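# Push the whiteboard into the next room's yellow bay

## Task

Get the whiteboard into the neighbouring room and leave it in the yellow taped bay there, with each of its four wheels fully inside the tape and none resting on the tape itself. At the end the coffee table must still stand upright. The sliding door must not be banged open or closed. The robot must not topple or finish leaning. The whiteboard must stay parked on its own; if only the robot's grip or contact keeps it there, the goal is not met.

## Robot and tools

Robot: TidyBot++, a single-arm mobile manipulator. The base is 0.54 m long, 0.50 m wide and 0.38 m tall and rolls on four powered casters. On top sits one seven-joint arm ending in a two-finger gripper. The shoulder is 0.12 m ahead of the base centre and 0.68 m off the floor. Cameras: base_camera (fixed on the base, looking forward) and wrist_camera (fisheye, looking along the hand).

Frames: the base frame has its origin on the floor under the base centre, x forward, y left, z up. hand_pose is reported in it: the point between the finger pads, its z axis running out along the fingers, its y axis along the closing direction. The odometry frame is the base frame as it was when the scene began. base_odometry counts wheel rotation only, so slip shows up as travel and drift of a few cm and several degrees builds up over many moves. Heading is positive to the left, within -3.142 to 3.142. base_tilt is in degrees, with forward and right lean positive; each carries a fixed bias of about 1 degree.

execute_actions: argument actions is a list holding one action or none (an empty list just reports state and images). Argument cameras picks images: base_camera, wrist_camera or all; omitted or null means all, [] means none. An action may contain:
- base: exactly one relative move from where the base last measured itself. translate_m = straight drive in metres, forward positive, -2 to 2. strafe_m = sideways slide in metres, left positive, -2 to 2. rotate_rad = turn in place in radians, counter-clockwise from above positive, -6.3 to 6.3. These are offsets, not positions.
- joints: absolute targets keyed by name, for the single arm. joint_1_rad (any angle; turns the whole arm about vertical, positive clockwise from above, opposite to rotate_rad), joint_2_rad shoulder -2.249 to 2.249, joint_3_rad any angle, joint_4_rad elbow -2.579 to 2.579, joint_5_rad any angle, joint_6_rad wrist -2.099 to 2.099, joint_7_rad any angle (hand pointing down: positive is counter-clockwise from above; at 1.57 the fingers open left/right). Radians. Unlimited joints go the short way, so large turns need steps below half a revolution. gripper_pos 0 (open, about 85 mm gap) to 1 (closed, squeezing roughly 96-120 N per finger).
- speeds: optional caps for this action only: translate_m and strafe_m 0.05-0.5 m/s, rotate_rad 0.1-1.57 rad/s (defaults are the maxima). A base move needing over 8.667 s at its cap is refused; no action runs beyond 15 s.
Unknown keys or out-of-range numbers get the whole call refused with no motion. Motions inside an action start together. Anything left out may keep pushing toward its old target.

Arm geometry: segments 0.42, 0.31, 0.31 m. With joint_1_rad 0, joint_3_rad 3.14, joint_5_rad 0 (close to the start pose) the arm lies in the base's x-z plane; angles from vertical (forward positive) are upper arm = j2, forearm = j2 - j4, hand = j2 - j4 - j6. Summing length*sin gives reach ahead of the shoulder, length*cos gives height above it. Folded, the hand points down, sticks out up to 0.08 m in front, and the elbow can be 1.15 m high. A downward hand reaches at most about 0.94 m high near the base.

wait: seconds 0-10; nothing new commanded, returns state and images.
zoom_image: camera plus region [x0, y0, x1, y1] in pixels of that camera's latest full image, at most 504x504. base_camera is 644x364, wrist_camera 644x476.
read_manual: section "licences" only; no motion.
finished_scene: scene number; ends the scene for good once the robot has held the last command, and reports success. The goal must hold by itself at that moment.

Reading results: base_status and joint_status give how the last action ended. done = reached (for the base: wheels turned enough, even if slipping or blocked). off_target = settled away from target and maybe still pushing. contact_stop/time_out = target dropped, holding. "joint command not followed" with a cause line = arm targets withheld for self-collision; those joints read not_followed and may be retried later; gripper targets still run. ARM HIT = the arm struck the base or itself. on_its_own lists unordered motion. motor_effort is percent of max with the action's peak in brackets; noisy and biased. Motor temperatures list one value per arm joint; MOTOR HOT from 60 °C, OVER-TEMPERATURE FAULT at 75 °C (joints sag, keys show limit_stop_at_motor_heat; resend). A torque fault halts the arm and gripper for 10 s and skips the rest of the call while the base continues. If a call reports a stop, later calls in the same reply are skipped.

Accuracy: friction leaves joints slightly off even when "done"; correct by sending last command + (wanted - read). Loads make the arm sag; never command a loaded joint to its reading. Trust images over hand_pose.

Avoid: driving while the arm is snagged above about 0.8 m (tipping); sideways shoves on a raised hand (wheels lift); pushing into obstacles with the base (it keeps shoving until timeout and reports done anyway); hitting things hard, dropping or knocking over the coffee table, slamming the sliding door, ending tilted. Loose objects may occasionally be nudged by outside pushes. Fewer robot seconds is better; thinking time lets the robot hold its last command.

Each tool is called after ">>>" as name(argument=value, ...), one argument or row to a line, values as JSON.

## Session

>>> execute_actions(
  actions=[],
)

Scene clock: 0.00 s.
Motor temperatures (°C, as the motors report them): [31 35 31 28 38 38 39]
base_odometry: x=+0.000 y=+0.000 heading=+0.000 (m, m, rad; odometry frame)
base_tilt: forward=-0.2 right=+0.4 (deg)
base_status: not commanded
joint_positions: joint_1_rad=-0.010 joint_2_rad=-0.346 joint_3_rad=+3.152 joint_4_rad=-2.520 joint_5_rad=+0.034 joint_6_rad=-0.911 joint_7_rad=+1.551 gripper_pos=+0.000
joint_status: not commanded
motor_effort: joint_1_rad=+0 joint_2_rad=-1 joint_3_rad=-1 joint_4_rad=+10 joint_5_rad=+1 joint_6_rad=-1 joint_7_rad=-1 (%)
hand_pose: x=+0.2528 y=-0.0066 z=+0.5885 quat_wxyz=(+0.012, +1.000, +0.000, +0.028) (m; base frame)
pictures: base_camera, wrist_camera
Images, in order (width x height): base_camera 644x364, wrist_camera 644x476.

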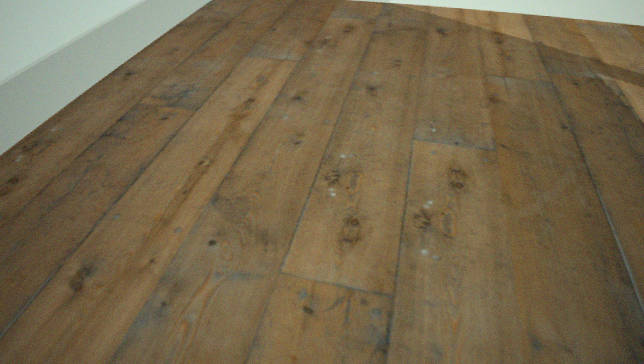

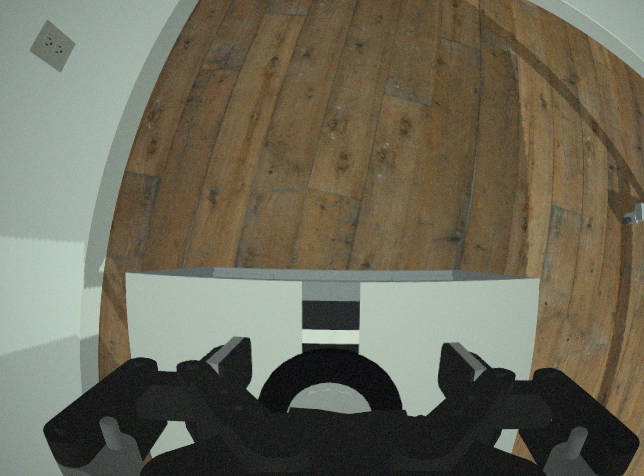

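>>> execute_actions(
  actions=[
    {"base":{"rotate_rad":-0.29},"joints":{"joint_6_rad":0.25,"joint_1_rad":0.9}},
  ],
)

>>> execute_actions(
  actions=[
    {"joints":{"joint_1_rad":2.4}},
  ],
  cameras=["wrist_camera"],
)

Scene clock: 12.17 s.
Motor temperatures (°C, as the motors report them): [31 34 31 28 38 38 39]
base_odometry: x=+0.000 y=+0.000 heading=-0.290 (m, m, rad; odometry frame)
base_tilt: forward=-0.2 right=+0.3 (deg)
base_status: done
joint_positions: joint_1_rad=+0.888 joint_2_rad=-0.346 joint_3_rad=+3.152 joint_4_rad=-2.520 joint_5_rad=+0.034 joint_6_rad=+0.213 joint_7_rad=+1.551 gripper_pos=+0.000
joint_status: all done
motor_effort: joint_1_rad=+0(0) joint_2_rad=-6(6) joint_3_rad=-1(0) joint_4_rad=+16(17) joint_5_rad=+1(1) joint_6_rad=+8(7) joint_7_rad=+0(0) (%)
hand_pose: x=+0.3733 y=-0.3141 z=+0.7807 quat_wxyz=(+0.241, +0.751, -0.355, +0.501) (m; base frame)
pictures: base_camera, wrist_camera
Images, in order (width x height): base_camera 644x364, wrist_camera 644x476.

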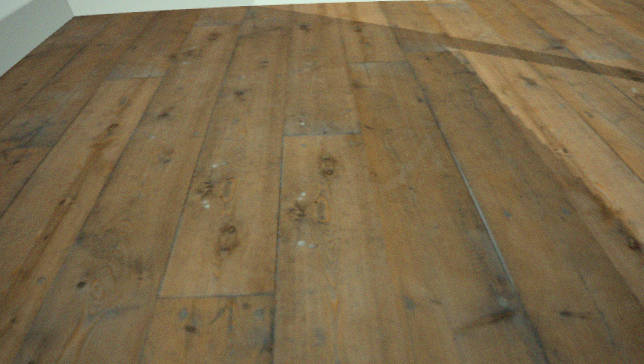

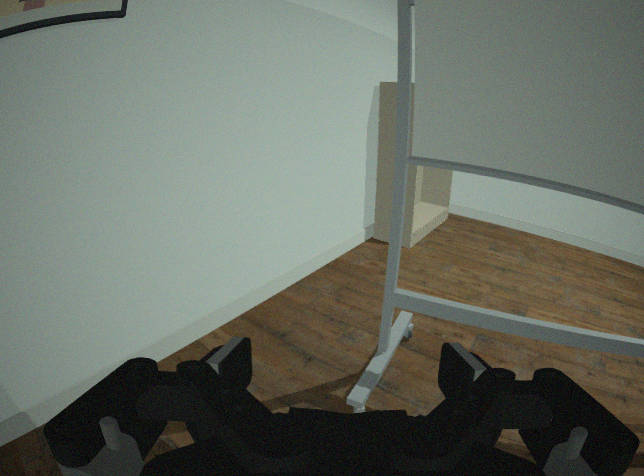

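Scene clock: 14.90 s.
Motor temperatures (°C, as the motors report them): [31 34 31 28 38 38 39]
base_odometry: x=+0.000 y=+0.000 heading=-0.290 (m, m, rad; odometry frame)
base_tilt: forward=-0.2 right=+0.4 (deg)
base_status: not commanded
joint_positions: joint_1_rad=+2.388 joint_2_rad=-0.346 joint_3_rad=+3.152 joint_4_rad=-2.520 joint_5_rad=+0.034 joint_6_rad=+0.213 joint_7_rad=+1.551 gripper_pos=+0.000
joint_status: all done
motor_effort: joint_1_rad=+0(1) joint_2_rad=-6(6) joint_3_rad=-1(0) joint_4_rad=+17(16) joint_5_rad=+1(1) joint_6_rad=+8(8) joint_7_rad=-1(0) (%)
hand_pose: x=-0.1763 y=-0.2759 z=+0.7807 quat_wxyz=(+0.518, +0.308, -0.772, +0.203) (m; base frame)
pictures: wrist_camera
Images, in order (width x height): wrist_camera 644x476.

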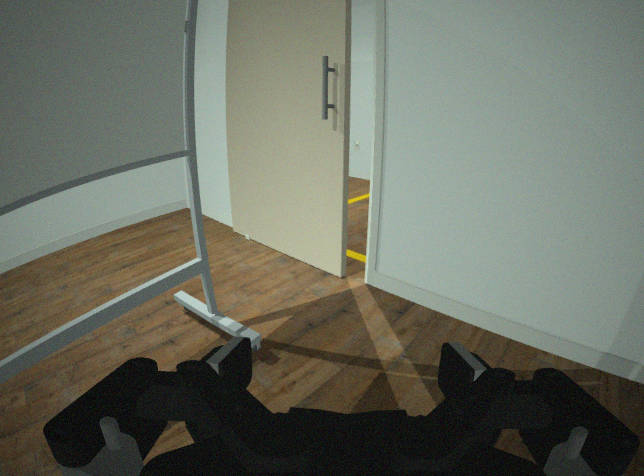

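>>> execute_actions(
  actions=[
    {"base":{"rotate_rad":3.14},"joints":{"joint_1_rad":-1.0,"joint_6_rad":0.0}},
  ],
  cameras=["base_camera"],
)

>>> execute_actions(
  actions=[
    {"base":{"translate_m":0.8}},
  ],
)

>>> execute_actions(
  actions=[
    {"base":{"strafe_m":0.4},"joints":{"joint_1_rad":-1.7}},
  ],
)

Scene clock: 56.93 s.
Motor temperatures (°C, as the motors report them): [31 34 31 28 38 39 39]
base_odometry: x=+0.000 y=+0.000 heading=+2.850 (m, m, rad; odometry frame)
base_tilt: forward=-0.2 right=+0.3 (deg)
base_status: done
joint_positions: joint_1_rad=+5.272 joint_2_rad=-0.346 joint_3_rad=+3.152 joint_4_rad=-2.520 joint_5_rad=+0.034 joint_6_rad=+0.041 joint_7_rad=+1.551 gripper_pos=+0.000
joint_status: all done
motor_effort: joint_1_rad=+0(0) joint_2_rad=-6(7) joint_3_rad=-1(0) joint_4_rad=+16(17) joint_5_rad=+0(0) joint_6_rad=+8(8) joint_7_rad=+0(1) (%)
hand_pose: x=+0.3223 y=+0.3207 z=+0.7333 quat_wxyz=(+0.231, -0.765, -0.425, -0.424) (m; base frame)
pictures: base_camera
Images, in order (width x height): base_camera 644x364.

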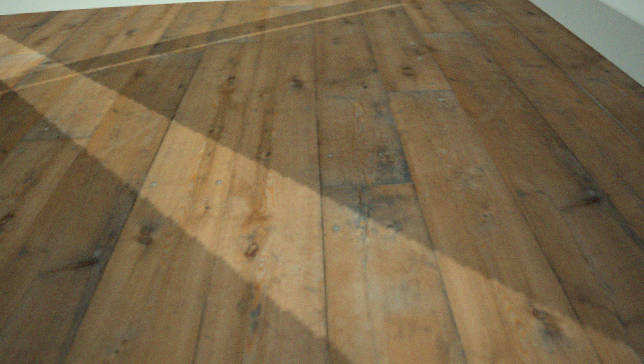

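Scene clock: 59.90 s.
Motor temperatures (°C, as the motors report them): [31 34 31 28 38 39 39]
base_odometry: x=-0.767 y=+0.229 heading=+2.851 (m, m, rad; odometry frame)
base_tilt: forward=-0.2 right=+0.4 (deg)
base_status: done
joint_positions: joint_1_rad=+5.272 joint_2_rad=-0.346 joint_3_rad=+3.152 joint_4_rad=-2.520 joint_5_rad=+0.034 joint_6_rad=+0.040 joint_7_rad=+1.551 gripper_pos=+0.000
joint_status: not commanded
motor_effort: joint_1_rad=+0(0) joint_2_rad=-6(7) joint_3_rad=-1(0) joint_4_rad=+16(16) joint_5_rad=+1(0) joint_6_rad=+7(8) joint_7_rad=+0(0) (%)
hand_pose: x=+0.3222 y=+0.3204 z=+0.7329 quat_wxyz=(+0.231, -0.766, -0.426, -0.424) (m; base frame)
pictures: base_camera, wrist_camera
Images, in order (width x height): base_camera 644x364, wrist_camera 644x476.

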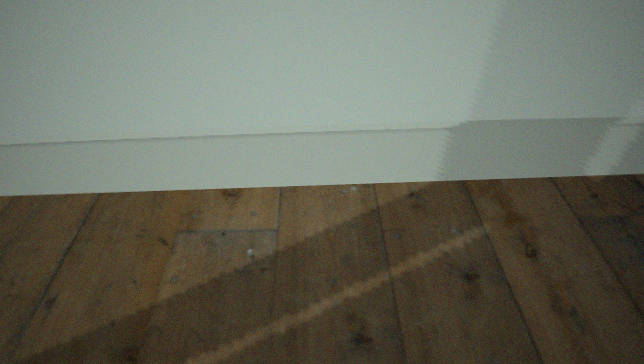

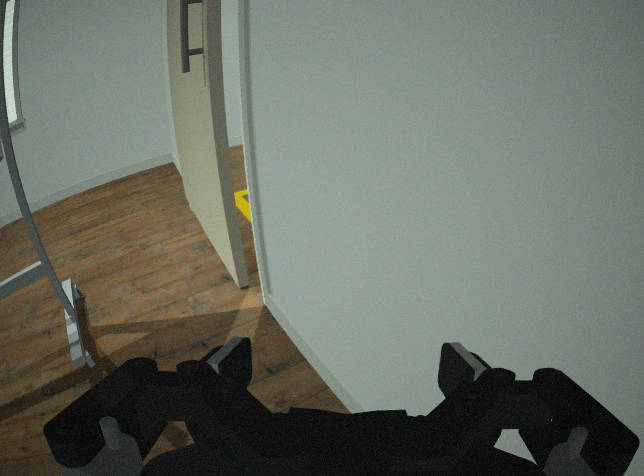

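Scene clock: 62.07 s.
Motor temperatures (°C, as the motors report them): [31 34 31 28 38 39 39]
base_odometry: x=-0.882 y=-0.154 heading=+2.850 (m, m, rad; odometry frame)
base_tilt: forward=-0.2 right=+0.3 (deg)
base_status: done
joint_positions: joint_1_rad=+4.595 joint_2_rad=-0.344 joint_3_rad=+3.152 joint_4_rad=-2.520 joint_5_rad=+0.034 joint_6_rad=+0.039 joint_7_rad=+1.551 gripper_pos=+0.000
joint_status: all done
motor_effort: joint_1_rad=+0(1) joint_2_rad=-6(9) joint_3_rad=+0(0) joint_4_rad=+16(16) joint_5_rad=+0(1) joint_6_rad=+7(8) joint_7_rad=-1(1) (%)
hand_pose: x=+0.0768 y=+0.3770 z=+0.7320 quat_wxyz=(+0.357, -0.581, -0.656, -0.323) (m; base frame)
pictures: base_camera, wrist_camera
Images, in order (width x height): base_camera 644x364, wrist_camera 644x476.

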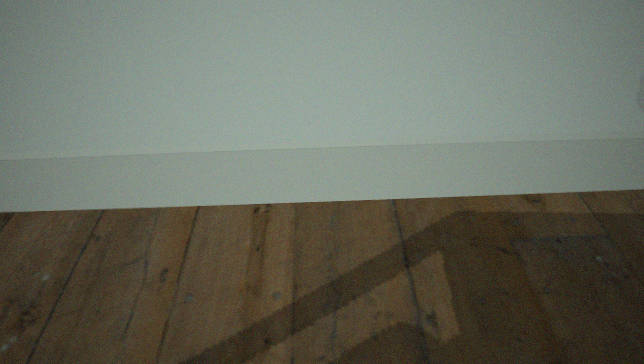

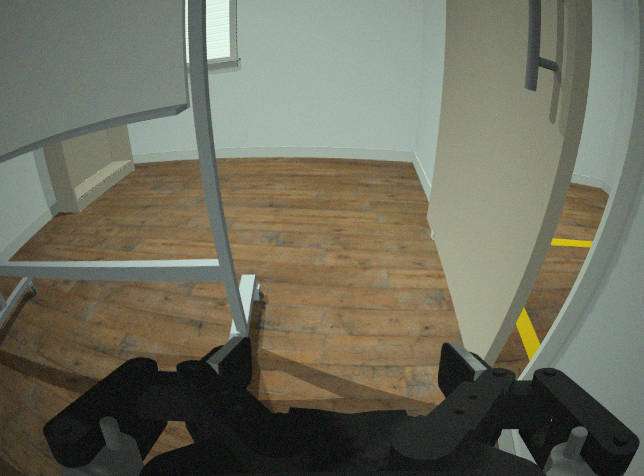

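>>> execute_actions(
  actions=[
    {"base":{"rotate_rad":0.05},"joints":{"joint_1_rad":-0.75,"joint_2_rad":-0.385,"joint_6_rad":0.2,"gripper_pos":1}},
  ],
  cameras=[],
)

>>> execute_actions(
  actions=[
    {"base":{"translate_m":0.06},"speeds":{"translate_m":0.1}},
  ],
  cameras=[],
)

>>> execute_actions(
  actions=[
    {"base":{"strafe_m":0.25},"speeds":{"strafe_m":0.15}},
  ],
)

Scene clock: 91.90 s.
Motor temperatures (°C, as the motors report them): [31 33 31 28 38 39 39]
base_odometry: x=-0.882 y=-0.154 heading=+2.900 (m, m, rad; odometry frame)
base_tilt: forward=-0.2 right=+0.3 (deg)
base_status: done
joint_positions: joint_1_rad=+5.521 joint_2_rad=-0.366 joint_3_rad=+3.152 joint_4_rad=-2.520 joint_5_rad=+0.034 joint_6_rad=+0.159 joint_7_rad=+1.551 gripper_pos=+0.999
joint_status: all done
motor_effort: joint_1_rad=+0(1) joint_2_rad=-6(7) joint_3_rad=-1(1) joint_4_rad=+17(16) joint_5_rad=+0(0) joint_6_rad=+8(8) joint_7_rad=+0(0) (%)
hand_pose: x=+0.4061 y=+0.2721 z=+0.7734 quat_wxyz=(+0.199, -0.779, -0.314, -0.504) (m; base frame)
pictures: none
No camera images: the call's "cameras" was empty. Leave "cameras" out to get every camera's image.

Scene clock: 93.07 s.
Motor temperatures (°C, as the motors report them): [31 33 31 28 38 39 39]
base_odometry: x=-0.940 y=-0.140 heading=+2.901 (m, m, rad; odometry frame)
base_tilt: forward=-0.2 right=+0.3 (deg)
base_status: done
joint_positions: joint_1_rad=+5.522 joint_2_rad=-0.372 joint_3_rad=+3.152 joint_4_rad=-2.520 joint_5_rad=+0.034 joint_6_rad=+0.160 joint_7_rad=+1.551 gripper_pos=+0.999
joint_status: not commanded
motor_effort: joint_1_rad=+0(0) joint_2_rad=-6(7) joint_3_rad=+0(0) joint_4_rad=+16(17) joint_5_rad=+1(0) joint_6_rad=+8(8) joint_7_rad=-1(0) (%)
hand_pose: x=+0.4058 y=+0.2718 z=+0.7758 quat_wxyz=(+0.200, -0.778, -0.314, -0.507) (m; base frame)
pictures: none
No camera images: the call's "cameras" was empty. Leave "cameras" out to get every camera's image.

Scene clock: 95.40 s.
Motor temperatures (°C, as the motors report them): [31 33 31 28 38 39 39]
base_odometry: x=-1.000 y=-0.383 heading=+2.900 (m, m, rad; odometry frame)
base_tilt: forward=-0.2 right=+0.3 (deg)
base_status: done
joint_positions: joint_1_rad=+5.522 joint_2_rad=-0.373 joint_3_rad=+3.152 joint_4_rad=-2.520 joint_5_rad=+0.034 joint_6_rad=+0.160 joint_7_rad=+1.551 gripper_pos=+0.999
joint_status: not commanded
motor_effort: joint_1_rad=-1(1) joint_2_rad=-6(7) joint_3_rad=-1(0) joint_4_rad=+17(17) joint_5_rad=+1(0) joint_6_rad=+8(8) joint_7_rad=-1(0) (%)
hand_pose: x=+0.4057 y=+0.2717 z=+0.7766 quat_wxyz=(+0.200, -0.777, -0.313, -0.508) (m; base frame)
pictures: base_camera, wrist_camera
Images, in order (width x height): base_camera 644x364, wrist_camera 644x476.

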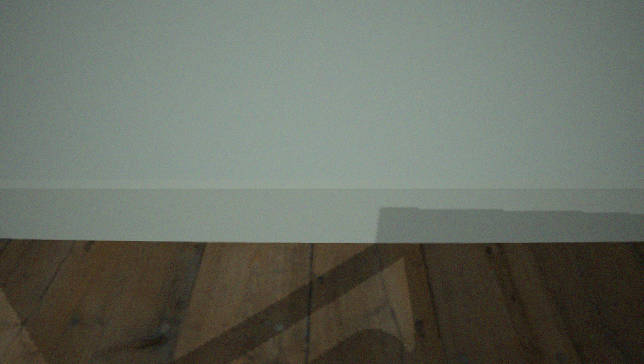

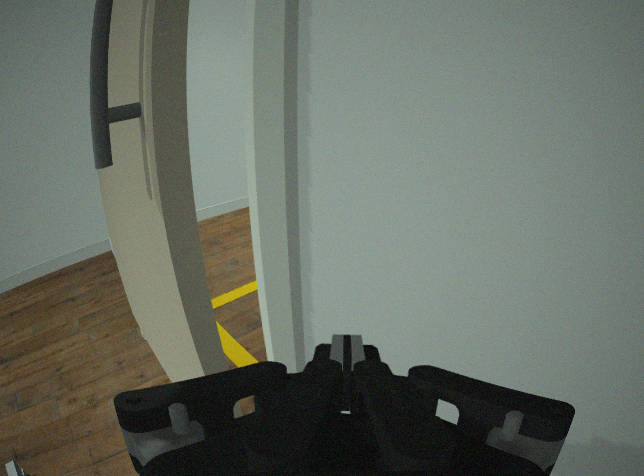

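>>> execute_actions(
  actions=[
    {"base":{"strafe_m":0.15},"speeds":{"strafe_m":0.1}},
  ],
  cameras=[],
)

>>> execute_actions(
  actions=[
    {"base":{"translate_m":0.04},"speeds":{"translate_m":0.05}},
  ],
)

>>> execute_actions(
  actions=[
    {"base":{"strafe_m":0.3},"speeds":{"strafe_m":0.06}},
  ],
)

Scene clock: 104.80 s.
Motor temperatures (°C, as the motors report them): [31 33 31 28 38 39 39]
base_odometry: x=-1.036 y=-0.529 heading=+2.900 (m, m, rad; odometry frame)
base_tilt: forward=-0.2 right=+0.3 (deg)
base_status: done
joint_positions: joint_1_rad=+5.522 joint_2_rad=-0.375 joint_3_rad=+3.152 joint_4_rad=-2.520 joint_5_rad=+0.034 joint_6_rad=+0.160 joint_7_rad=+1.551 gripper_pos=+0.999
joint_status: not commanded
motor_effort: joint_1_rad=+0(1) joint_2_rad=-6(7) joint_3_rad=+0(0) joint_4_rad=+17(17) joint_5_rad=+1(0) joint_6_rad=+8(8) joint_7_rad=+0(1) (%)
hand_pose: x=+0.4057 y=+0.2716 z=+0.7771 quat_wxyz=(+0.201, -0.777, -0.313, -0.508) (m; base frame)
pictures: none
No camera images: the call's "cameras" was empty. Leave "cameras" out to get every camera's image.

Scene clock: 106.07 s.
Motor temperatures (°C, as the motors report them): [31 33 31 28 38 39 39]
base_odometry: x=-1.075 y=-0.519 heading=+2.901 (m, m, rad; odometry frame)
base_tilt: forward=-0.2 right=+0.3 (deg)
base_status: done
joint_positions: joint_1_rad=+5.522 joint_2_rad=-0.376 joint_3_rad=+3.152 joint_4_rad=-2.520 joint_5_rad=+0.034 joint_6_rad=+0.161 joint_7_rad=+1.551 gripper_pos=+0.999
joint_status: not commanded
motor_effort: joint_1_rad=+0(0) joint_2_rad=-6(7) joint_3_rad=+0(0) joint_4_rad=+16(17) joint_5_rad=+0(0) joint_6_rad=+7(8) joint_7_rad=+0(0) (%)
hand_pose: x=+0.4056 y=+0.2716 z=+0.7776 quat_wxyz=(+0.201, -0.776, -0.313, -0.509) (m; base frame)
pictures: base_camera, wrist_camera
Images, in order (width x height): base_camera 644x364, wrist_camera 644x476.

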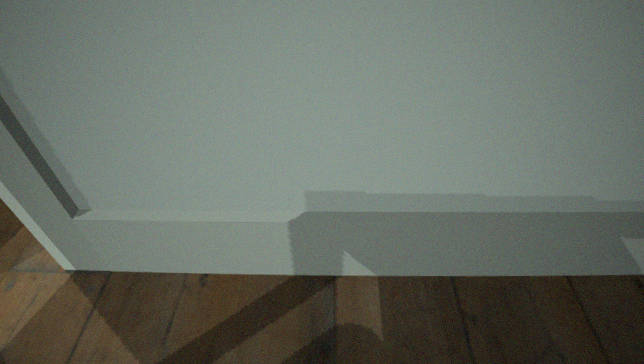

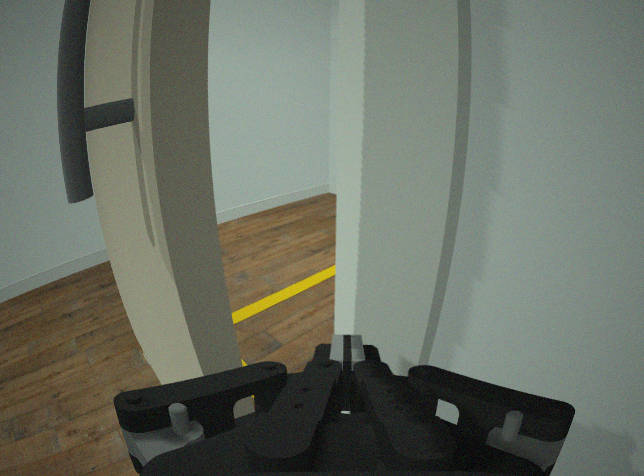

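Scene clock: 111.70 s.
Motor temperatures (°C, as the motors report them): [31 33 31 29 38 39 39]
base_odometry: x=-1.147 y=-0.811 heading=+2.900 (m, m, rad; odometry frame)
base_tilt: forward=-0.2 right=+0.4 (deg)
base_status: done
joint_positions: joint_1_rad=+5.564 joint_2_rad=-0.384 joint_3_rad=+3.178 joint_4_rad=-2.532 joint_5_rad=+0.034 joint_6_rad=+0.161 joint_7_rad=+1.551 gripper_pos=+0.999
joint_status: not commanded
motor_effort: joint_1_rad=-4(11) joint_2_rad=-5(7) joint_3_rad=-4(10) joint_4_rad=+17(22) joint_5_rad=+2(3) joint_6_rad=+8(12) joint_7_rad=+0(0) (%)
hand_pose: x=+0.4206 y=+0.2486 z=+0.7742 quat_wxyz=(+0.187, -0.788, -0.285, -0.512) (m; base frame)
pictures: base_camera, wrist_camera
Images, in order (width x height): base_camera 644x364, wrist_camera 644x476.

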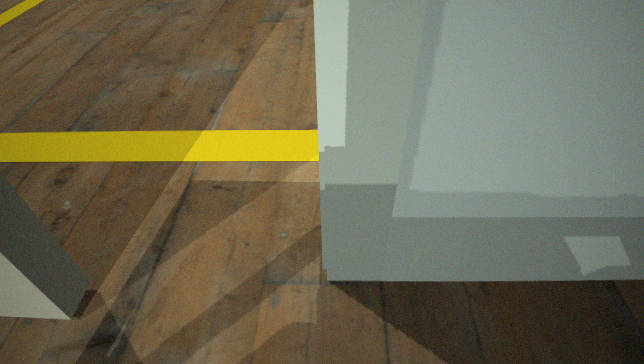

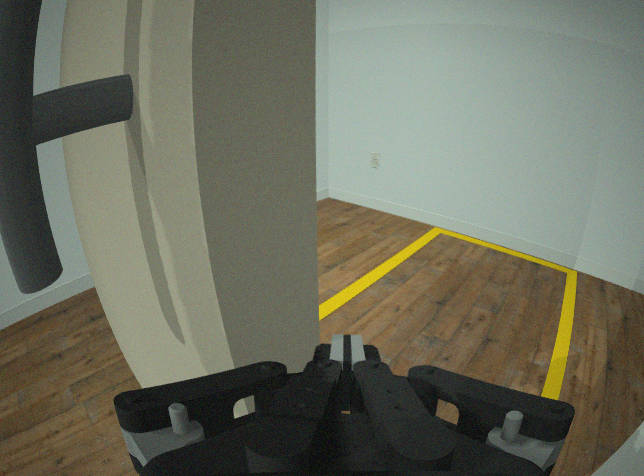

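>>> execute_actions(
  actions=[
    {"base":{"strafe_m":0.6},"speeds":{"strafe_m":0.08}},
  ],
)

>>> execute_actions(
  actions=[
    {"base":{"strafe_m":-0.06},"speeds":{"strafe_m":0.1}},
  ],
  cameras=[],
)

>>> execute_actions(
  actions=[
    {"joints":{"joint_1_rad":0.3,"joint_6_rad":0.25}},
  ],
)

>>> execute_actions(
  actions=[
    {"joints":{"joint_1_rad":3.0,"joint_6_rad":-0.2}},
  ],
  cameras=["wrist_camera"],
)

Scene clock: 131.77 s.
Motor temperatures (°C, as the motors report them): [31 33 31 29 38 39 39]
base_odometry: x=-1.290 y=-1.393 heading=+2.900 (m, m, rad; odometry frame)
base_tilt: forward=-0.2 right=+0.3 (deg)
base_status: done
joint_positions: joint_1_rad=+5.554 joint_2_rad=-0.388 joint_3_rad=+3.169 joint_4_rad=-2.527 joint_5_rad=+0.034 joint_6_rad=+0.161 joint_7_rad=+1.551 gripper_pos=+0.999
joint_status: not commanded
motor_effort: joint_1_rad=-3(13) joint_2_rad=-6(7) joint_3_rad=-3(12) joint_4_rad=+17(26) joint_5_rad=+1(3) joint_6_rad=+8(14) joint_7_rad=+0(0) (%)
hand_pose: x=+0.4163 y=+0.2552 z=+0.7788 quat_wxyz=(+0.192, -0.783, -0.292, -0.515) (m; base frame)
pictures: base_camera, wrist_camera
Images, in order (width x height): base_camera 644x364, wrist_camera 644x476.

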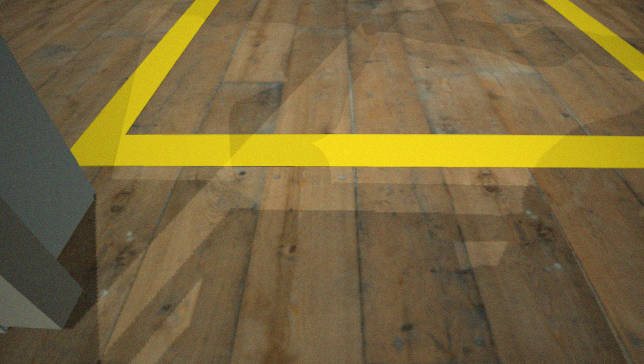

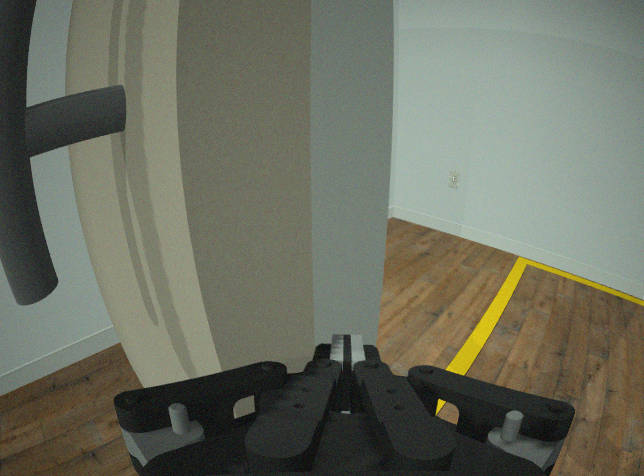

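Scene clock: 132.93 s.
Motor temperatures (°C, as the motors report them): [31 33 31 29 38 39 39]
base_odometry: x=-1.276 y=-1.335 heading=+2.900 (m, m, rad; odometry frame)
base_tilt: forward=-0.2 right=+0.3 (deg)
base_status: done
joint_positions: joint_1_rad=+5.544 joint_2_rad=-0.388 joint_3_rad=+3.158 joint_4_rad=-2.527 joint_5_rad=+0.034 joint_6_rad=+0.161 joint_7_rad=+1.551 gripper_pos=+0.999
joint_status: not commanded
motor_effort: joint_1_rad=+0(3) joint_2_rad=-5(7) joint_3_rad=-1(3) joint_4_rad=+17(17) joint_5_rad=+0(1) joint_6_rad=+8(8) joint_7_rad=-1(1) (%)
hand_pose: x=+0.4109 y=+0.2613 z=+0.7788 quat_wxyz=(+0.196, -0.779, -0.301, -0.513) (m; base frame)
pictures: none
No camera images: the call's "cameras" was empty. Leave "cameras" out to get every camera's image.

Scene clock: 135.27 s.
Motor temperatures (°C, as the motors report them): [31 33 31 29 38 39 39]
base_odometry: x=-1.276 y=-1.335 heading=+2.900 (m, m, rad; odometry frame)
base_tilt: forward=-0.2 right=+0.3 (deg)
base_status: not commanded
joint_positions: joint_1_rad=+6.571 joint_2_rad=-0.388 joint_3_rad=+3.158 joint_4_rad=-2.527 joint_5_rad=+0.034 joint_6_rad=+0.209 joint_7_rad=+1.551 gripper_pos=+0.999
joint_status: all done
motor_effort: joint_1_rad=+0(1) joint_2_rad=-6(6) joint_3_rad=-1(1) joint_4_rad=+17(17) joint_5_rad=+0(0) joint_6_rad=+8(7) joint_7_rad=+0(1) (%)
hand_pose: x=+0.4989 y=-0.1162 z=+0.7926 quat_wxyz=(-0.085, -0.814, +0.119, -0.563) (m; base frame)
pictures: base_camera, wrist_camera
Images, in order (width x height): base_camera 644x364, wrist_camera 644x476.

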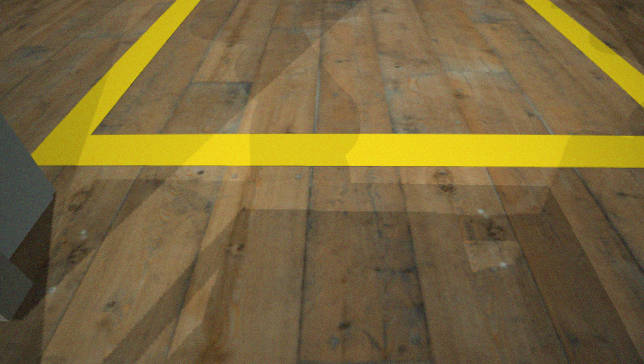

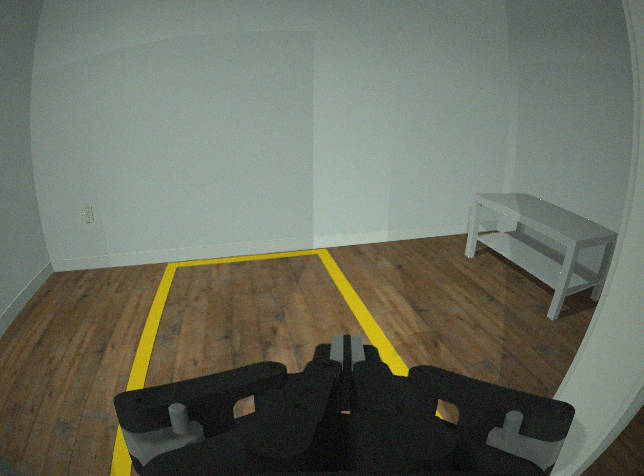

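Scene clock: 138.87 s.
Motor temperatures (°C, as the motors report them): [31 33 31 29 38 39 39]
base_odometry: x=-1.276 y=-1.335 heading=+2.900 (m, m, rad; odometry frame)
base_tilt: forward=-0.2 right=+0.3 (deg)
base_status: not commanded
joint_positions: joint_1_rad=+9.271 joint_2_rad=-0.388 joint_3_rad=+3.158 joint_4_rad=-2.527 joint_5_rad=+0.034 joint_6_rad=-0.159 joint_7_rad=+1.551 gripper_pos=+0.999
joint_status: all done
motor_effort: joint_1_rad=+0(0) joint_2_rad=-4(5) joint_3_rad=+0(0) joint_4_rad=+16(17) joint_5_rad=+0(0) joint_6_rad=+6(8) joint_7_rad=-1(0) (%)
hand_pose: x=-0.2163 y=-0.0461 z=+0.6952 quat_wxyz=(-0.409, -0.067, +0.910, -0.026) (m; base frame)
pictures: wrist_camera
Images, in order (width x height): wrist_camera 644x476.

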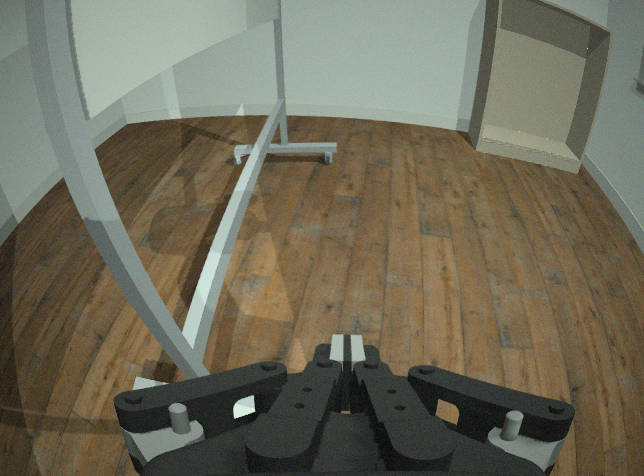

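>>> execute_actions(
  actions=[
    {"joints":{"joint_1_rad":1.5,"joint_6_rad":-0.87}},
  ],
  cameras=[],
)

>>> execute_actions(
  actions=[
    {"base":{"translate_m":0.95},"joints":{"joint_1_rad":0.0},"speeds":{"translate_m":0.3}},
  ],
  cameras=[],
)

>>> execute_actions(
  actions=[
    {"base":{"strafe_m":-0.11}},
  ],
  cameras=[],
)

>>> execute_actions(
  actions=[
    {"base":{"rotate_rad":3.14},"joints":{"joint_1_rad":-0.65,"joint_2_rad":1.05,"joint_3_rad":3.14,"joint_4_rad":-2.05,"joint_6_rad":1.55}},
  ],
)

>>> execute_actions(
  actions=[
    {"base":{"translate_m":0.45},"speeds":{"translate_m":0.25}},
  ],
)

Scene clock: 169.33 s.
Motor temperatures (°C, as the motors report them): [31 33 31 29 38 39 39]
base_odometry: x=-1.276 y=-1.335 heading=+2.900 (m, m, rad; odometry frame)
base_tilt: forward=-0.2 right=+0.3 (deg)
base_status: not commanded
joint_positions: joint_1_rad=+7.796 joint_2_rad=-0.388 joint_3_rad=+3.158 joint_4_rad=-2.527 joint_5_rad=+0.034 joint_6_rad=-0.830 joint_7_rad=+1.551 gripper_pos=+0.999
joint_status: all done
motor_effort: joint_1_rad=+0(0) joint_2_rad=-2(4) joint_3_rad=-1(0) joint_4_rad=+13(16) joint_5_rad=+1(1) joint_6_rad=+1(7) joint_7_rad=+0(0) (%)
hand_pose: x=+0.1199 y=-0.1596 z=+0.5956 quat_wxyz=(-0.067, -0.719, +0.689, -0.056) (m; base frame)
pictures: none
No camera images: the call's "cameras" was empty. Leave "cameras" out to get every camera's image.

Scene clock: 173.47 s.
Motor temperatures (°C, as the motors report them): [31 33 31 29 38 39 39]
base_odometry: x=-2.198 y=-1.108 heading=+2.901 (m, m, rad; odometry frame)
base_tilt: forward=-0.2 right=+0.3 (deg)
base_status: done
joint_positions: joint_1_rad=+6.296 joint_2_rad=-0.388 joint_3_rad=+3.158 joint_4_rad=-2.527 joint_5_rad=+0.034 joint_6_rad=-0.830 joint_7_rad=+1.551 gripper_pos=+0.999
joint_status: all done
motor_effort: joint_1_rad=-1(0) joint_2_rad=-2(3) joint_3_rad=+0(2) joint_4_rad=+13(13) joint_5_rad=+1(0) joint_6_rad=+1(2) joint_7_rad=-1(0) (%)
hand_pose: x=+0.2782 y=-0.0104 z=+0.5956 quat_wxyz=(-0.011, -0.996, +0.014, -0.086) (m; base frame)
pictures: none
No camera images: the call's "cameras" was empty. Leave "cameras" out to get every camera's image.

Scene clock: 174.77 s.
Motor temperatures (°C, as the motors report them): [31 33 31 29 38 39 39]
base_odometry: x=-2.172 y=-1.001 heading=+2.901 (m, m, rad; odometry frame)
base_tilt: forward=-0.2 right=+0.4 (deg)
base_status: done
joint_positions: joint_1_rad=+6.296 joint_2_rad=-0.388 joint_3_rad=+3.158 joint_4_rad=-2.527 joint_5_rad=+0.034 joint_6_rad=-0.830 joint_7_rad=+1.551 gripper_pos=+0.999
joint_status: not commanded
motor_effort: joint_1_rad=+0(0) joint_2_rad=-2(2) joint_3_rad=-1(0) joint_4_rad=+13(13) joint_5_rad=+1(1) joint_6_rad=+2(2) joint_7_rad=+0(1) (%)
hand_pose: x=+0.2782 y=-0.0104 z=+0.5956 quat_wxyz=(-0.011, -0.996, +0.014, -0.086) (m; base frame)
pictures: none
No camera images: the call's "cameras" was empty. Leave "cameras" out to get every camera's image.

Scene clock: 180.80 s.
Motor temperatures (°C, as the motors report them): [31 33 31 29 38 39 39]
TORQUE WARNING: joint_1_rad reached its warning level (56.7 N m).
base_odometry: x=-2.166 y=-0.994 heading=-0.265 (m, m, rad; odometry frame)
base_tilt: forward=-0.2 right=+0.4 (deg)
base_status: rotate_rad time_out (by the wheels' count: +3.118 of +3.140)
joint_positions: joint_1_rad=+5.853 joint_2_rad=+1.078 joint_3_rad=+3.277 joint_4_rad=-2.192 joint_5_rad=-0.164 joint_6_rad=+1.506 joint_7_rad=+1.551 gripper_pos=+0.999
joint_status: joint_1_rad off_target (ended at +5.853, target +5.633); joint_3_rad off_target (ended at +3.277, target +3.140); joint_4_rad off_target (ended at -2.192, target -2.050); the others done
motor_effort: joint_1_rad=-43(73) joint_2_rad=-41(48) joint_3_rad=-23(64) joint_4_rad=+29(44) joint_5_rad=+26(40) joint_6_rad=+11(18) joint_7_rad=+0(2) (%)
hand_pose: x=+0.7353 y=+0.1616 z=+0.5182 quat_wxyz=(+0.019, -0.755, -0.113, -0.646) (m; base frame)
pictures: base_camera, wrist_camera
Images, in order (width x height): base_camera 644x364, wrist_camera 644x476.

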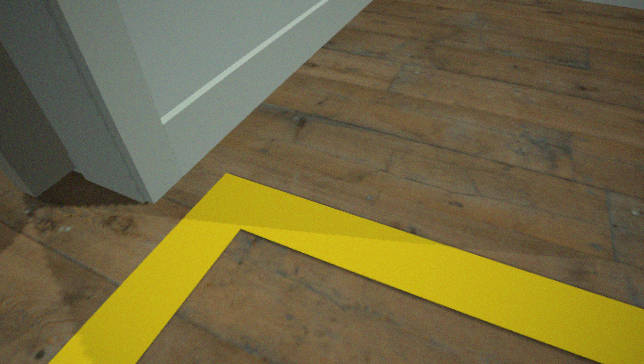

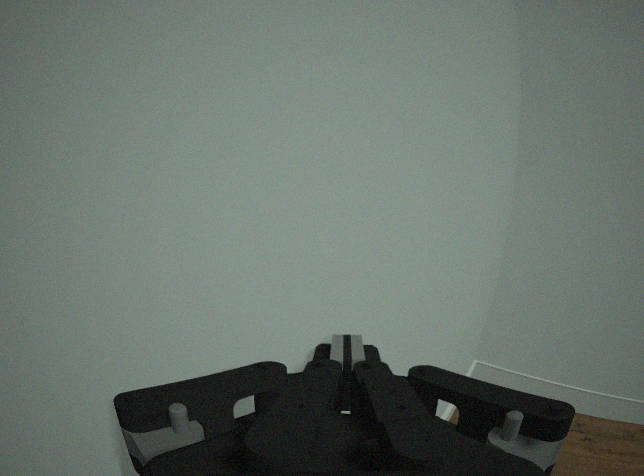

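not run: a stop came earlier in this reply.

>>> execute_actions(
  actions=[
    {"base":{"rotate_rad":-0.3},"joints":{"joint_1_rad":-0.1,"joint_2_rad":-0.385,"joint_3_rad":3.14,"joint_4_rad":-2.52,"joint_5_rad":0.02,"joint_6_rad":-0.87}},
  ],
)

Scene clock: 189.47 s.
Motor temperatures (°C, as the motors report them): [31 33 32 29 38 39 39]
base_odometry: x=-2.165 y=-0.994 heading=-0.565 (m, m, rad; odometry frame)
base_tilt: forward=-0.2 right=+0.4 (deg)
base_status: done
joint_positions: joint_1_rad=+6.169 joint_2_rad=-0.373 joint_3_rad=+3.137 joint_4_rad=-2.506 joint_5_rad=+0.018 joint_6_rad=-0.835 joint_7_rad=+1.551 gripper_pos=+0.999
joint_status: all done
motor_effort: joint_1_rad=+0(36) joint_2_rad=-2(51) joint_3_rad=-1(20) joint_4_rad=+13(25) joint_5_rad=+1(23) joint_6_rad=+1(19) joint_7_rad=-1(2) (%)
hand_pose: x=+0.2847 y=+0.0168 z=+0.5996 quat_wxyz=(-0.002, -0.995, -0.054, -0.087) (m; base frame)
pictures: base_camera, wrist_camera
Images, in order (width x height): base_camera 644x364, wrist_camera 644x476.

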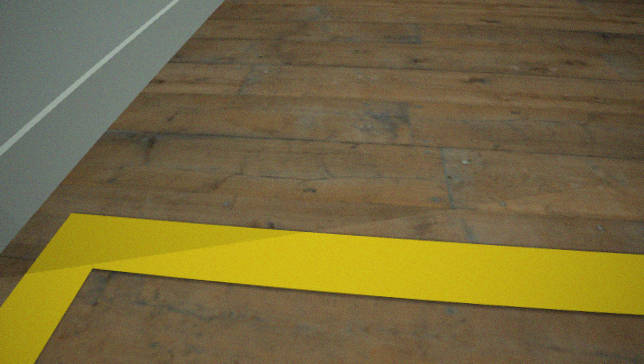

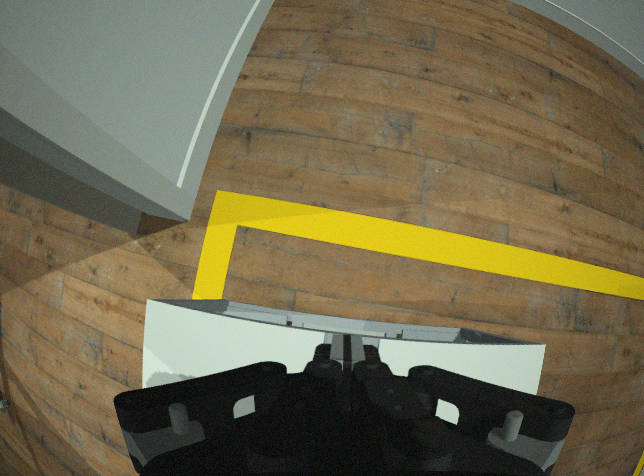

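>>> execute_actions(
  actions=[
    {"base":{"rotate_rad":1.48},"speeds":{"rotate_rad":0.8}},
  ],
  cameras=[],
)

>>> execute_actions(
  actions=[
    {"joints":{"joint_1_rad":0.0,"joint_6_rad":0.1}},
  ],
)

Scene clock: 208.43 s.
Motor temperatures (°C, as the motors report them): [31 33 32 29 38 39 39]
base_odometry: x=-2.165 y=-0.994 heading=+0.915 (m, m, rad; odometry frame)
base_tilt: forward=-0.2 right=+0.4 (deg)
base_status: done
joint_positions: joint_1_rad=+6.170 joint_2_rad=-0.373 joint_3_rad=+3.137 joint_4_rad=-2.506 joint_5_rad=+0.018 joint_6_rad=-0.835 joint_7_rad=+1.551 gripper_pos=+0.999
joint_status: not commanded
motor_effort: joint_1_rad=+0(1) joint_2_rad=-2(3) joint_3_rad=-1(0) joint_4_rad=+13(14) joint_5_rad=+1(1) joint_6_rad=+1(2) joint_7_rad=-1(1) (%)
hand_pose: x=+0.2847 y=+0.0166 z=+0.5996 quat_wxyz=(-0.002, -0.995, -0.054, -0.087) (m; base frame)
pictures: none
No camera images: the call's "cameras" was empty. Leave "cameras" out to get every camera's image.

Scene clock: 209.90 s.
Motor temperatures (°C, as the motors report them): [31 33 32 29 38 39 39]
base_odometry: x=-2.165 y=-0.994 heading=+0.915 (m, m, rad; odometry frame)
base_tilt: forward=-0.2 right=+0.3 (deg)
base_status: not commanded
joint_positions: joint_1_rad=+6.271 joint_2_rad=-0.373 joint_3_rad=+3.137 joint_4_rad=-2.514 joint_5_rad=+0.018 joint_6_rad=+0.083 joint_7_rad=+1.551 gripper_pos=+0.999
joint_status: all done
motor_effort: joint_1_rad=+0(0) joint_2_rad=-5(6) joint_3_rad=-1(0) joint_4_rad=+16(17) joint_5_rad=+1(1) joint_6_rad=+8(7) joint_7_rad=+0(0) (%)
hand_pose: x=+0.5053 y=+0.0081 z=+0.7585 quat_wxyz=(+0.005, -0.857, -0.007, -0.516) (m; base frame)
pictures: base_camera, wrist_camera
Images, in order (width x height): base_camera 644x364, wrist_camera 644x476.

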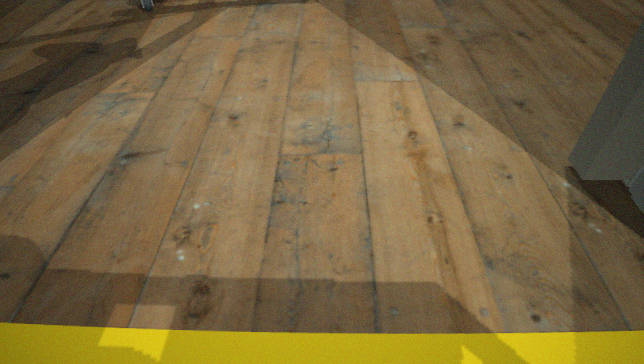

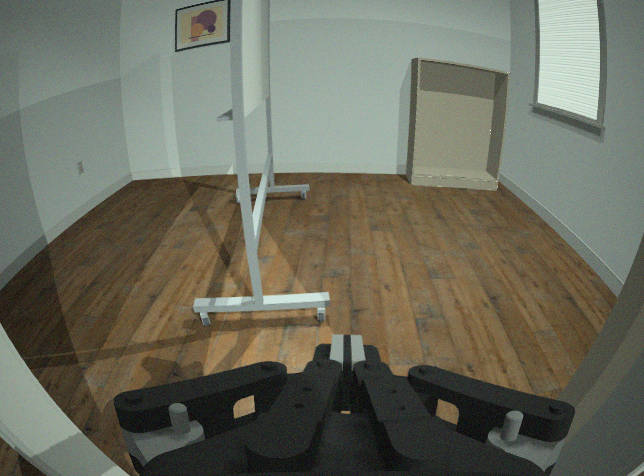

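>>> execute_actions(
  actions=[
    {"base":{"strafe_m":0.13},"joints":{"joint_1_rad":-0.07,"joint_2_rad":1.05,"joint_4_rad":-2.05,"joint_6_rad":1.55,"gripper_pos":0},"speeds":{"strafe_m":0.15}},
  ],
)

>>> execute_actions(
  actions=[
    {"base":{"translate_m":0.18},"speeds":{"translate_m":0.15}},
  ],
)

Scene clock: 233.33 s.
Motor temperatures (°C, as the motors report them): [31 33 31 29 38 39 39]
base_odometry: x=-2.269 y=-0.915 heading=+0.916 (m, m, rad; odometry frame)
base_tilt: forward=-0.2 right=+0.3 (deg)
base_status: done
joint_positions: joint_1_rad=+6.228 joint_2_rad=+1.040 joint_3_rad=+3.137 joint_4_rad=-2.067 joint_5_rad=+0.018 joint_6_rad=+1.509 joint_7_rad=+1.551 gripper_pos=+0.000
joint_status: all done
motor_effort: joint_1_rad=+0(1) joint_2_rad=-37(38) joint_3_rad=-1(2) joint_4_rad=+5(18) joint_5_rad=+1(0) joint_6_rad=+8(9) joint_7_rad=-1(0) (%)
hand_pose: x=+0.8023 y=+0.0464 z=+0.5722 quat_wxyz=(+0.034, -0.716, -0.019, -0.697) (m; base frame)
pictures: base_camera, wrist_camera
Images, in order (width x height): base_camera 644x364, wrist_camera 644x476.

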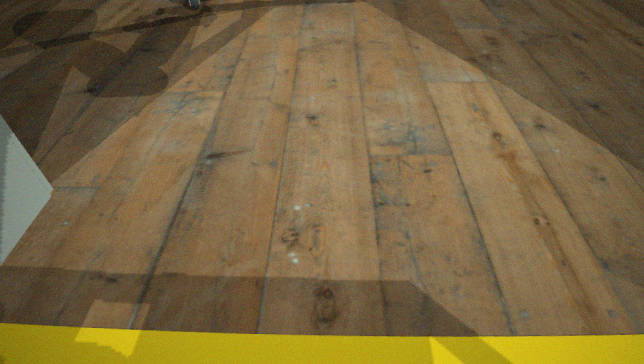

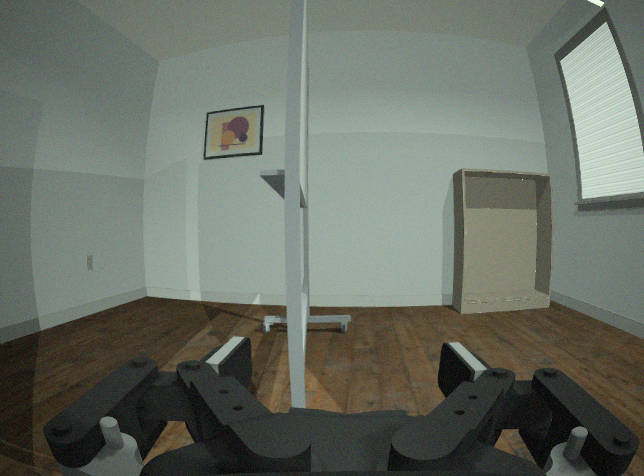

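Scene clock: 235.20 s.
Motor temperatures (°C, as the motors report them): [31 33 31 29 38 39 39]
base_odometry: x=-2.159 y=-0.772 heading=+0.916 (m, m, rad; odometry frame)
base_tilt: forward=-0.2 right=+0.3 (deg)
base_status: done
joint_positions: joint_1_rad=+6.227 joint_2_rad=+1.040 joint_3_rad=+3.137 joint_4_rad=-2.061 joint_5_rad=+0.018 joint_6_rad=+1.511 joint_7_rad=+1.551 gripper_pos=+0.000
joint_status: not commanded
motor_effort: joint_1_rad=+0(0) joint_2_rad=-37(38) joint_3_rad=-2(2) joint_4_rad=+5(6) joint_5_rad=+1(1) joint_6_rad=+8(9) joint_7_rad=+0(0) (%)
hand_pose: x=+0.8043 y=+0.0476 z=+0.5746 quat_wxyz=(+0.035, -0.714, -0.019, -0.699) (m; base frame)
pictures: base_camera, wrist_camera
Images, in order (width x height): base_camera 644x364, wrist_camera 644x476.

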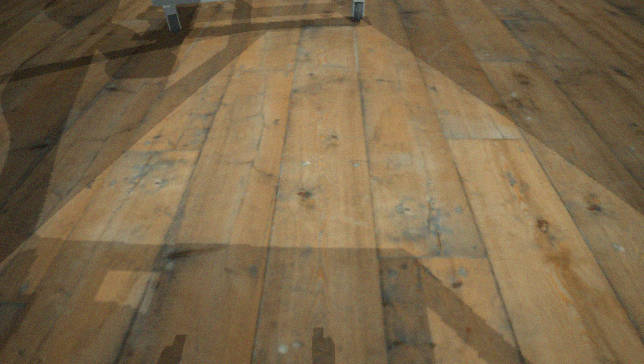

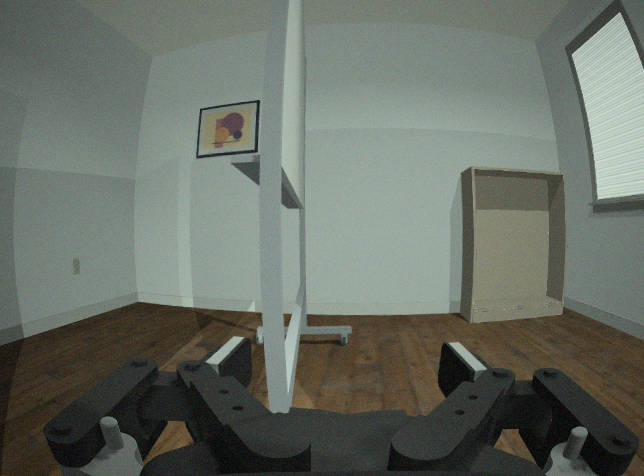

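>>> execute_actions(
  actions=[
    {"base":{"translate_m":0.19},"joints":{"joint_1_rad":-0.17},"speeds":{"translate_m":0.12}},
  ],
)

Scene clock: 244.03 s.
Motor temperatures (°C, as the motors report them): [31 33 31 29 38 39 39]
base_odometry: x=-2.043 y=-0.621 heading=+0.916 (m, m, rad; odometry frame)
base_tilt: forward=-0.1 right=+0.3 (deg)
base_status: done
joint_positions: joint_1_rad=+6.112 joint_2_rad=+1.040 joint_3_rad=+3.137 joint_4_rad=-2.059 joint_5_rad=+0.018 joint_6_rad=+1.511 joint_7_rad=+1.551 gripper_pos=+0.000
joint_status: all done
motor_effort: joint_1_rad=+0(3) joint_2_rad=-37(38) joint_3_rad=-2(3) joint_4_rad=+5(6) joint_5_rad=+1(0) joint_6_rad=+8(9) joint_7_rad=-1(1) (%)
hand_pose: x=+0.7949 y=+0.1260 z=+0.5753 quat_wxyz=(+0.075, -0.711, -0.060, -0.697) (m; base frame)
pictures: base_camera, wrist_camera
Images, in order (width x height): base_camera 644x364, wrist_camera 644x476.

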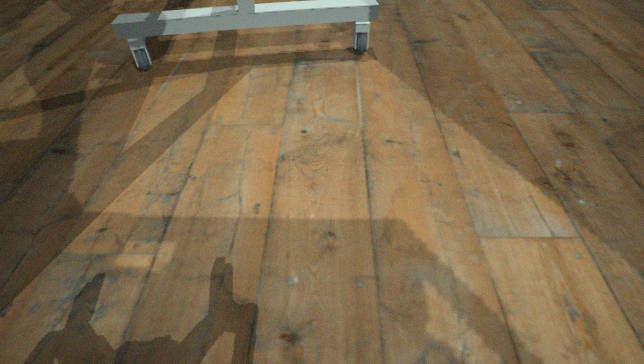

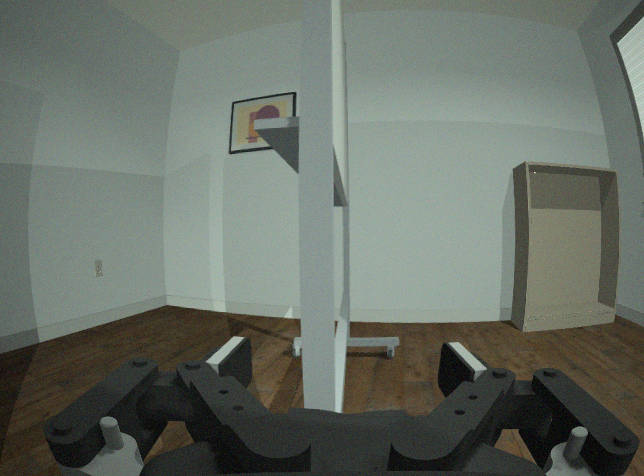

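Post 35 px wide; about 0.12 more.

>>> execute_actions(
  actions=[
    {"base":{"translate_m":0.13},"speeds":{"translate_m":0.1}},
  ],
  cameras=["wrist_camera"],
)

>>> execute_actions(
  actions=[
    {"joints":{"gripper_pos":1}},
  ],
)

Scene clock: 250.80 s.
Motor temperatures (°C, as the motors report them): [31 33 31 29 38 39 39]
base_odometry: x=-1.964 y=-0.518 heading=+0.916 (m, m, rad; odometry frame)
base_tilt: forward=-0.2 right=+0.3 (deg)
base_status: done
joint_positions: joint_1_rad=+6.112 joint_2_rad=+1.040 joint_3_rad=+3.137 joint_4_rad=-2.058 joint_5_rad=+0.018 joint_6_rad=+1.511 joint_7_rad=+1.551 gripper_pos=+0.000
joint_status: not commanded
motor_effort: joint_1_rad=-1(1) joint_2_rad=-37(38) joint_3_rad=-2(2) joint_4_rad=+5(7) joint_5_rad=+1(0) joint_6_rad=+8(9) joint_7_rad=+0(1) (%)
hand_pose: x=+0.7952 y=+0.1261 z=+0.5757 quat_wxyz=(+0.075, -0.710, -0.060, -0.697) (m; base frame)
pictures: wrist_camera
Images, in order (width x height): wrist_camera 644x476.

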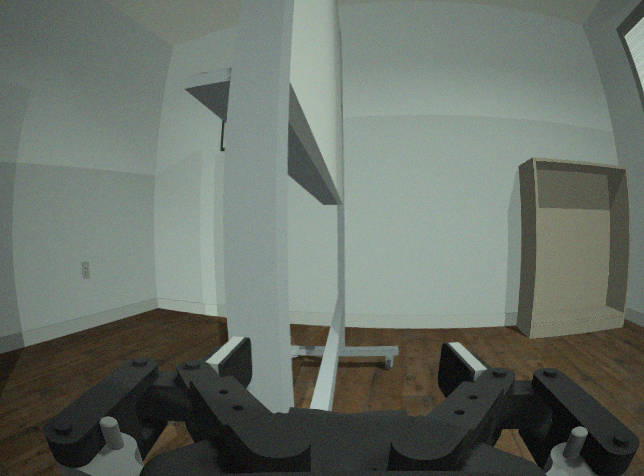

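Scene clock: 251.90 s.
Motor temperatures (°C, as the motors report them): [31 33 31 29 38 39 39]
base_odometry: x=-1.964 y=-0.518 heading=+0.916 (m, m, rad; odometry frame)
base_tilt: forward=-0.1 right=+0.3 (deg)
base_status: not commanded
joint_positions: joint_1_rad=+6.112 joint_2_rad=+1.040 joint_3_rad=+3.137 joint_4_rad=-2.058 joint_5_rad=+0.018 joint_6_rad=+1.511 joint_7_rad=+1.551 gripper_pos=+0.999
joint_status: all done
motor_effort: joint_1_rad=+0(1) joint_2_rad=-37(37) joint_3_rad=-2(2) joint_4_rad=+5(5) joint_5_rad=+0(1) joint_6_rad=+8(8) joint_7_rad=+0(0) (%)
hand_pose: x=+0.7952 y=+0.1261 z=+0.5757 quat_wxyz=(+0.075, -0.710, -0.060, -0.697) (m; base frame)
pictures: base_camera, wrist_camera
Images, in order (width x height): base_camera 644x364, wrist_camera 644x476.

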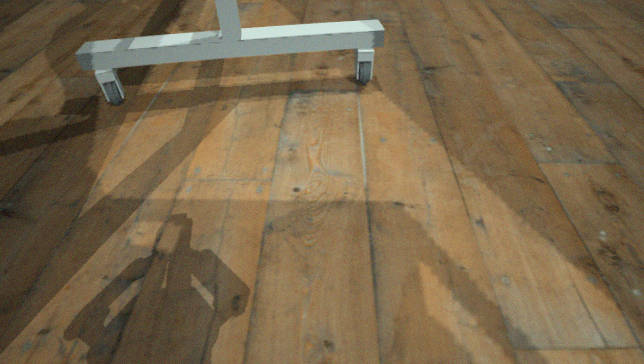

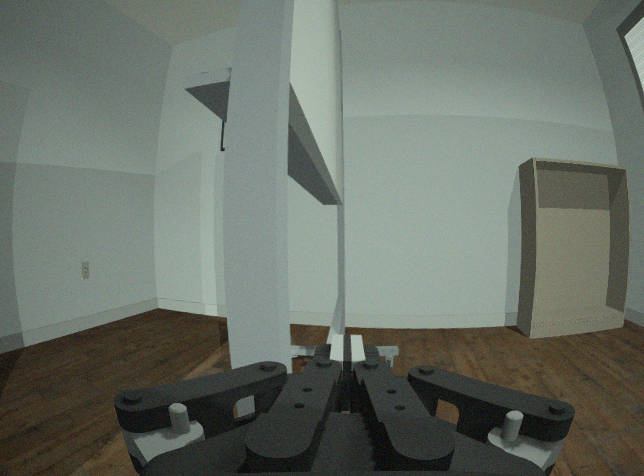

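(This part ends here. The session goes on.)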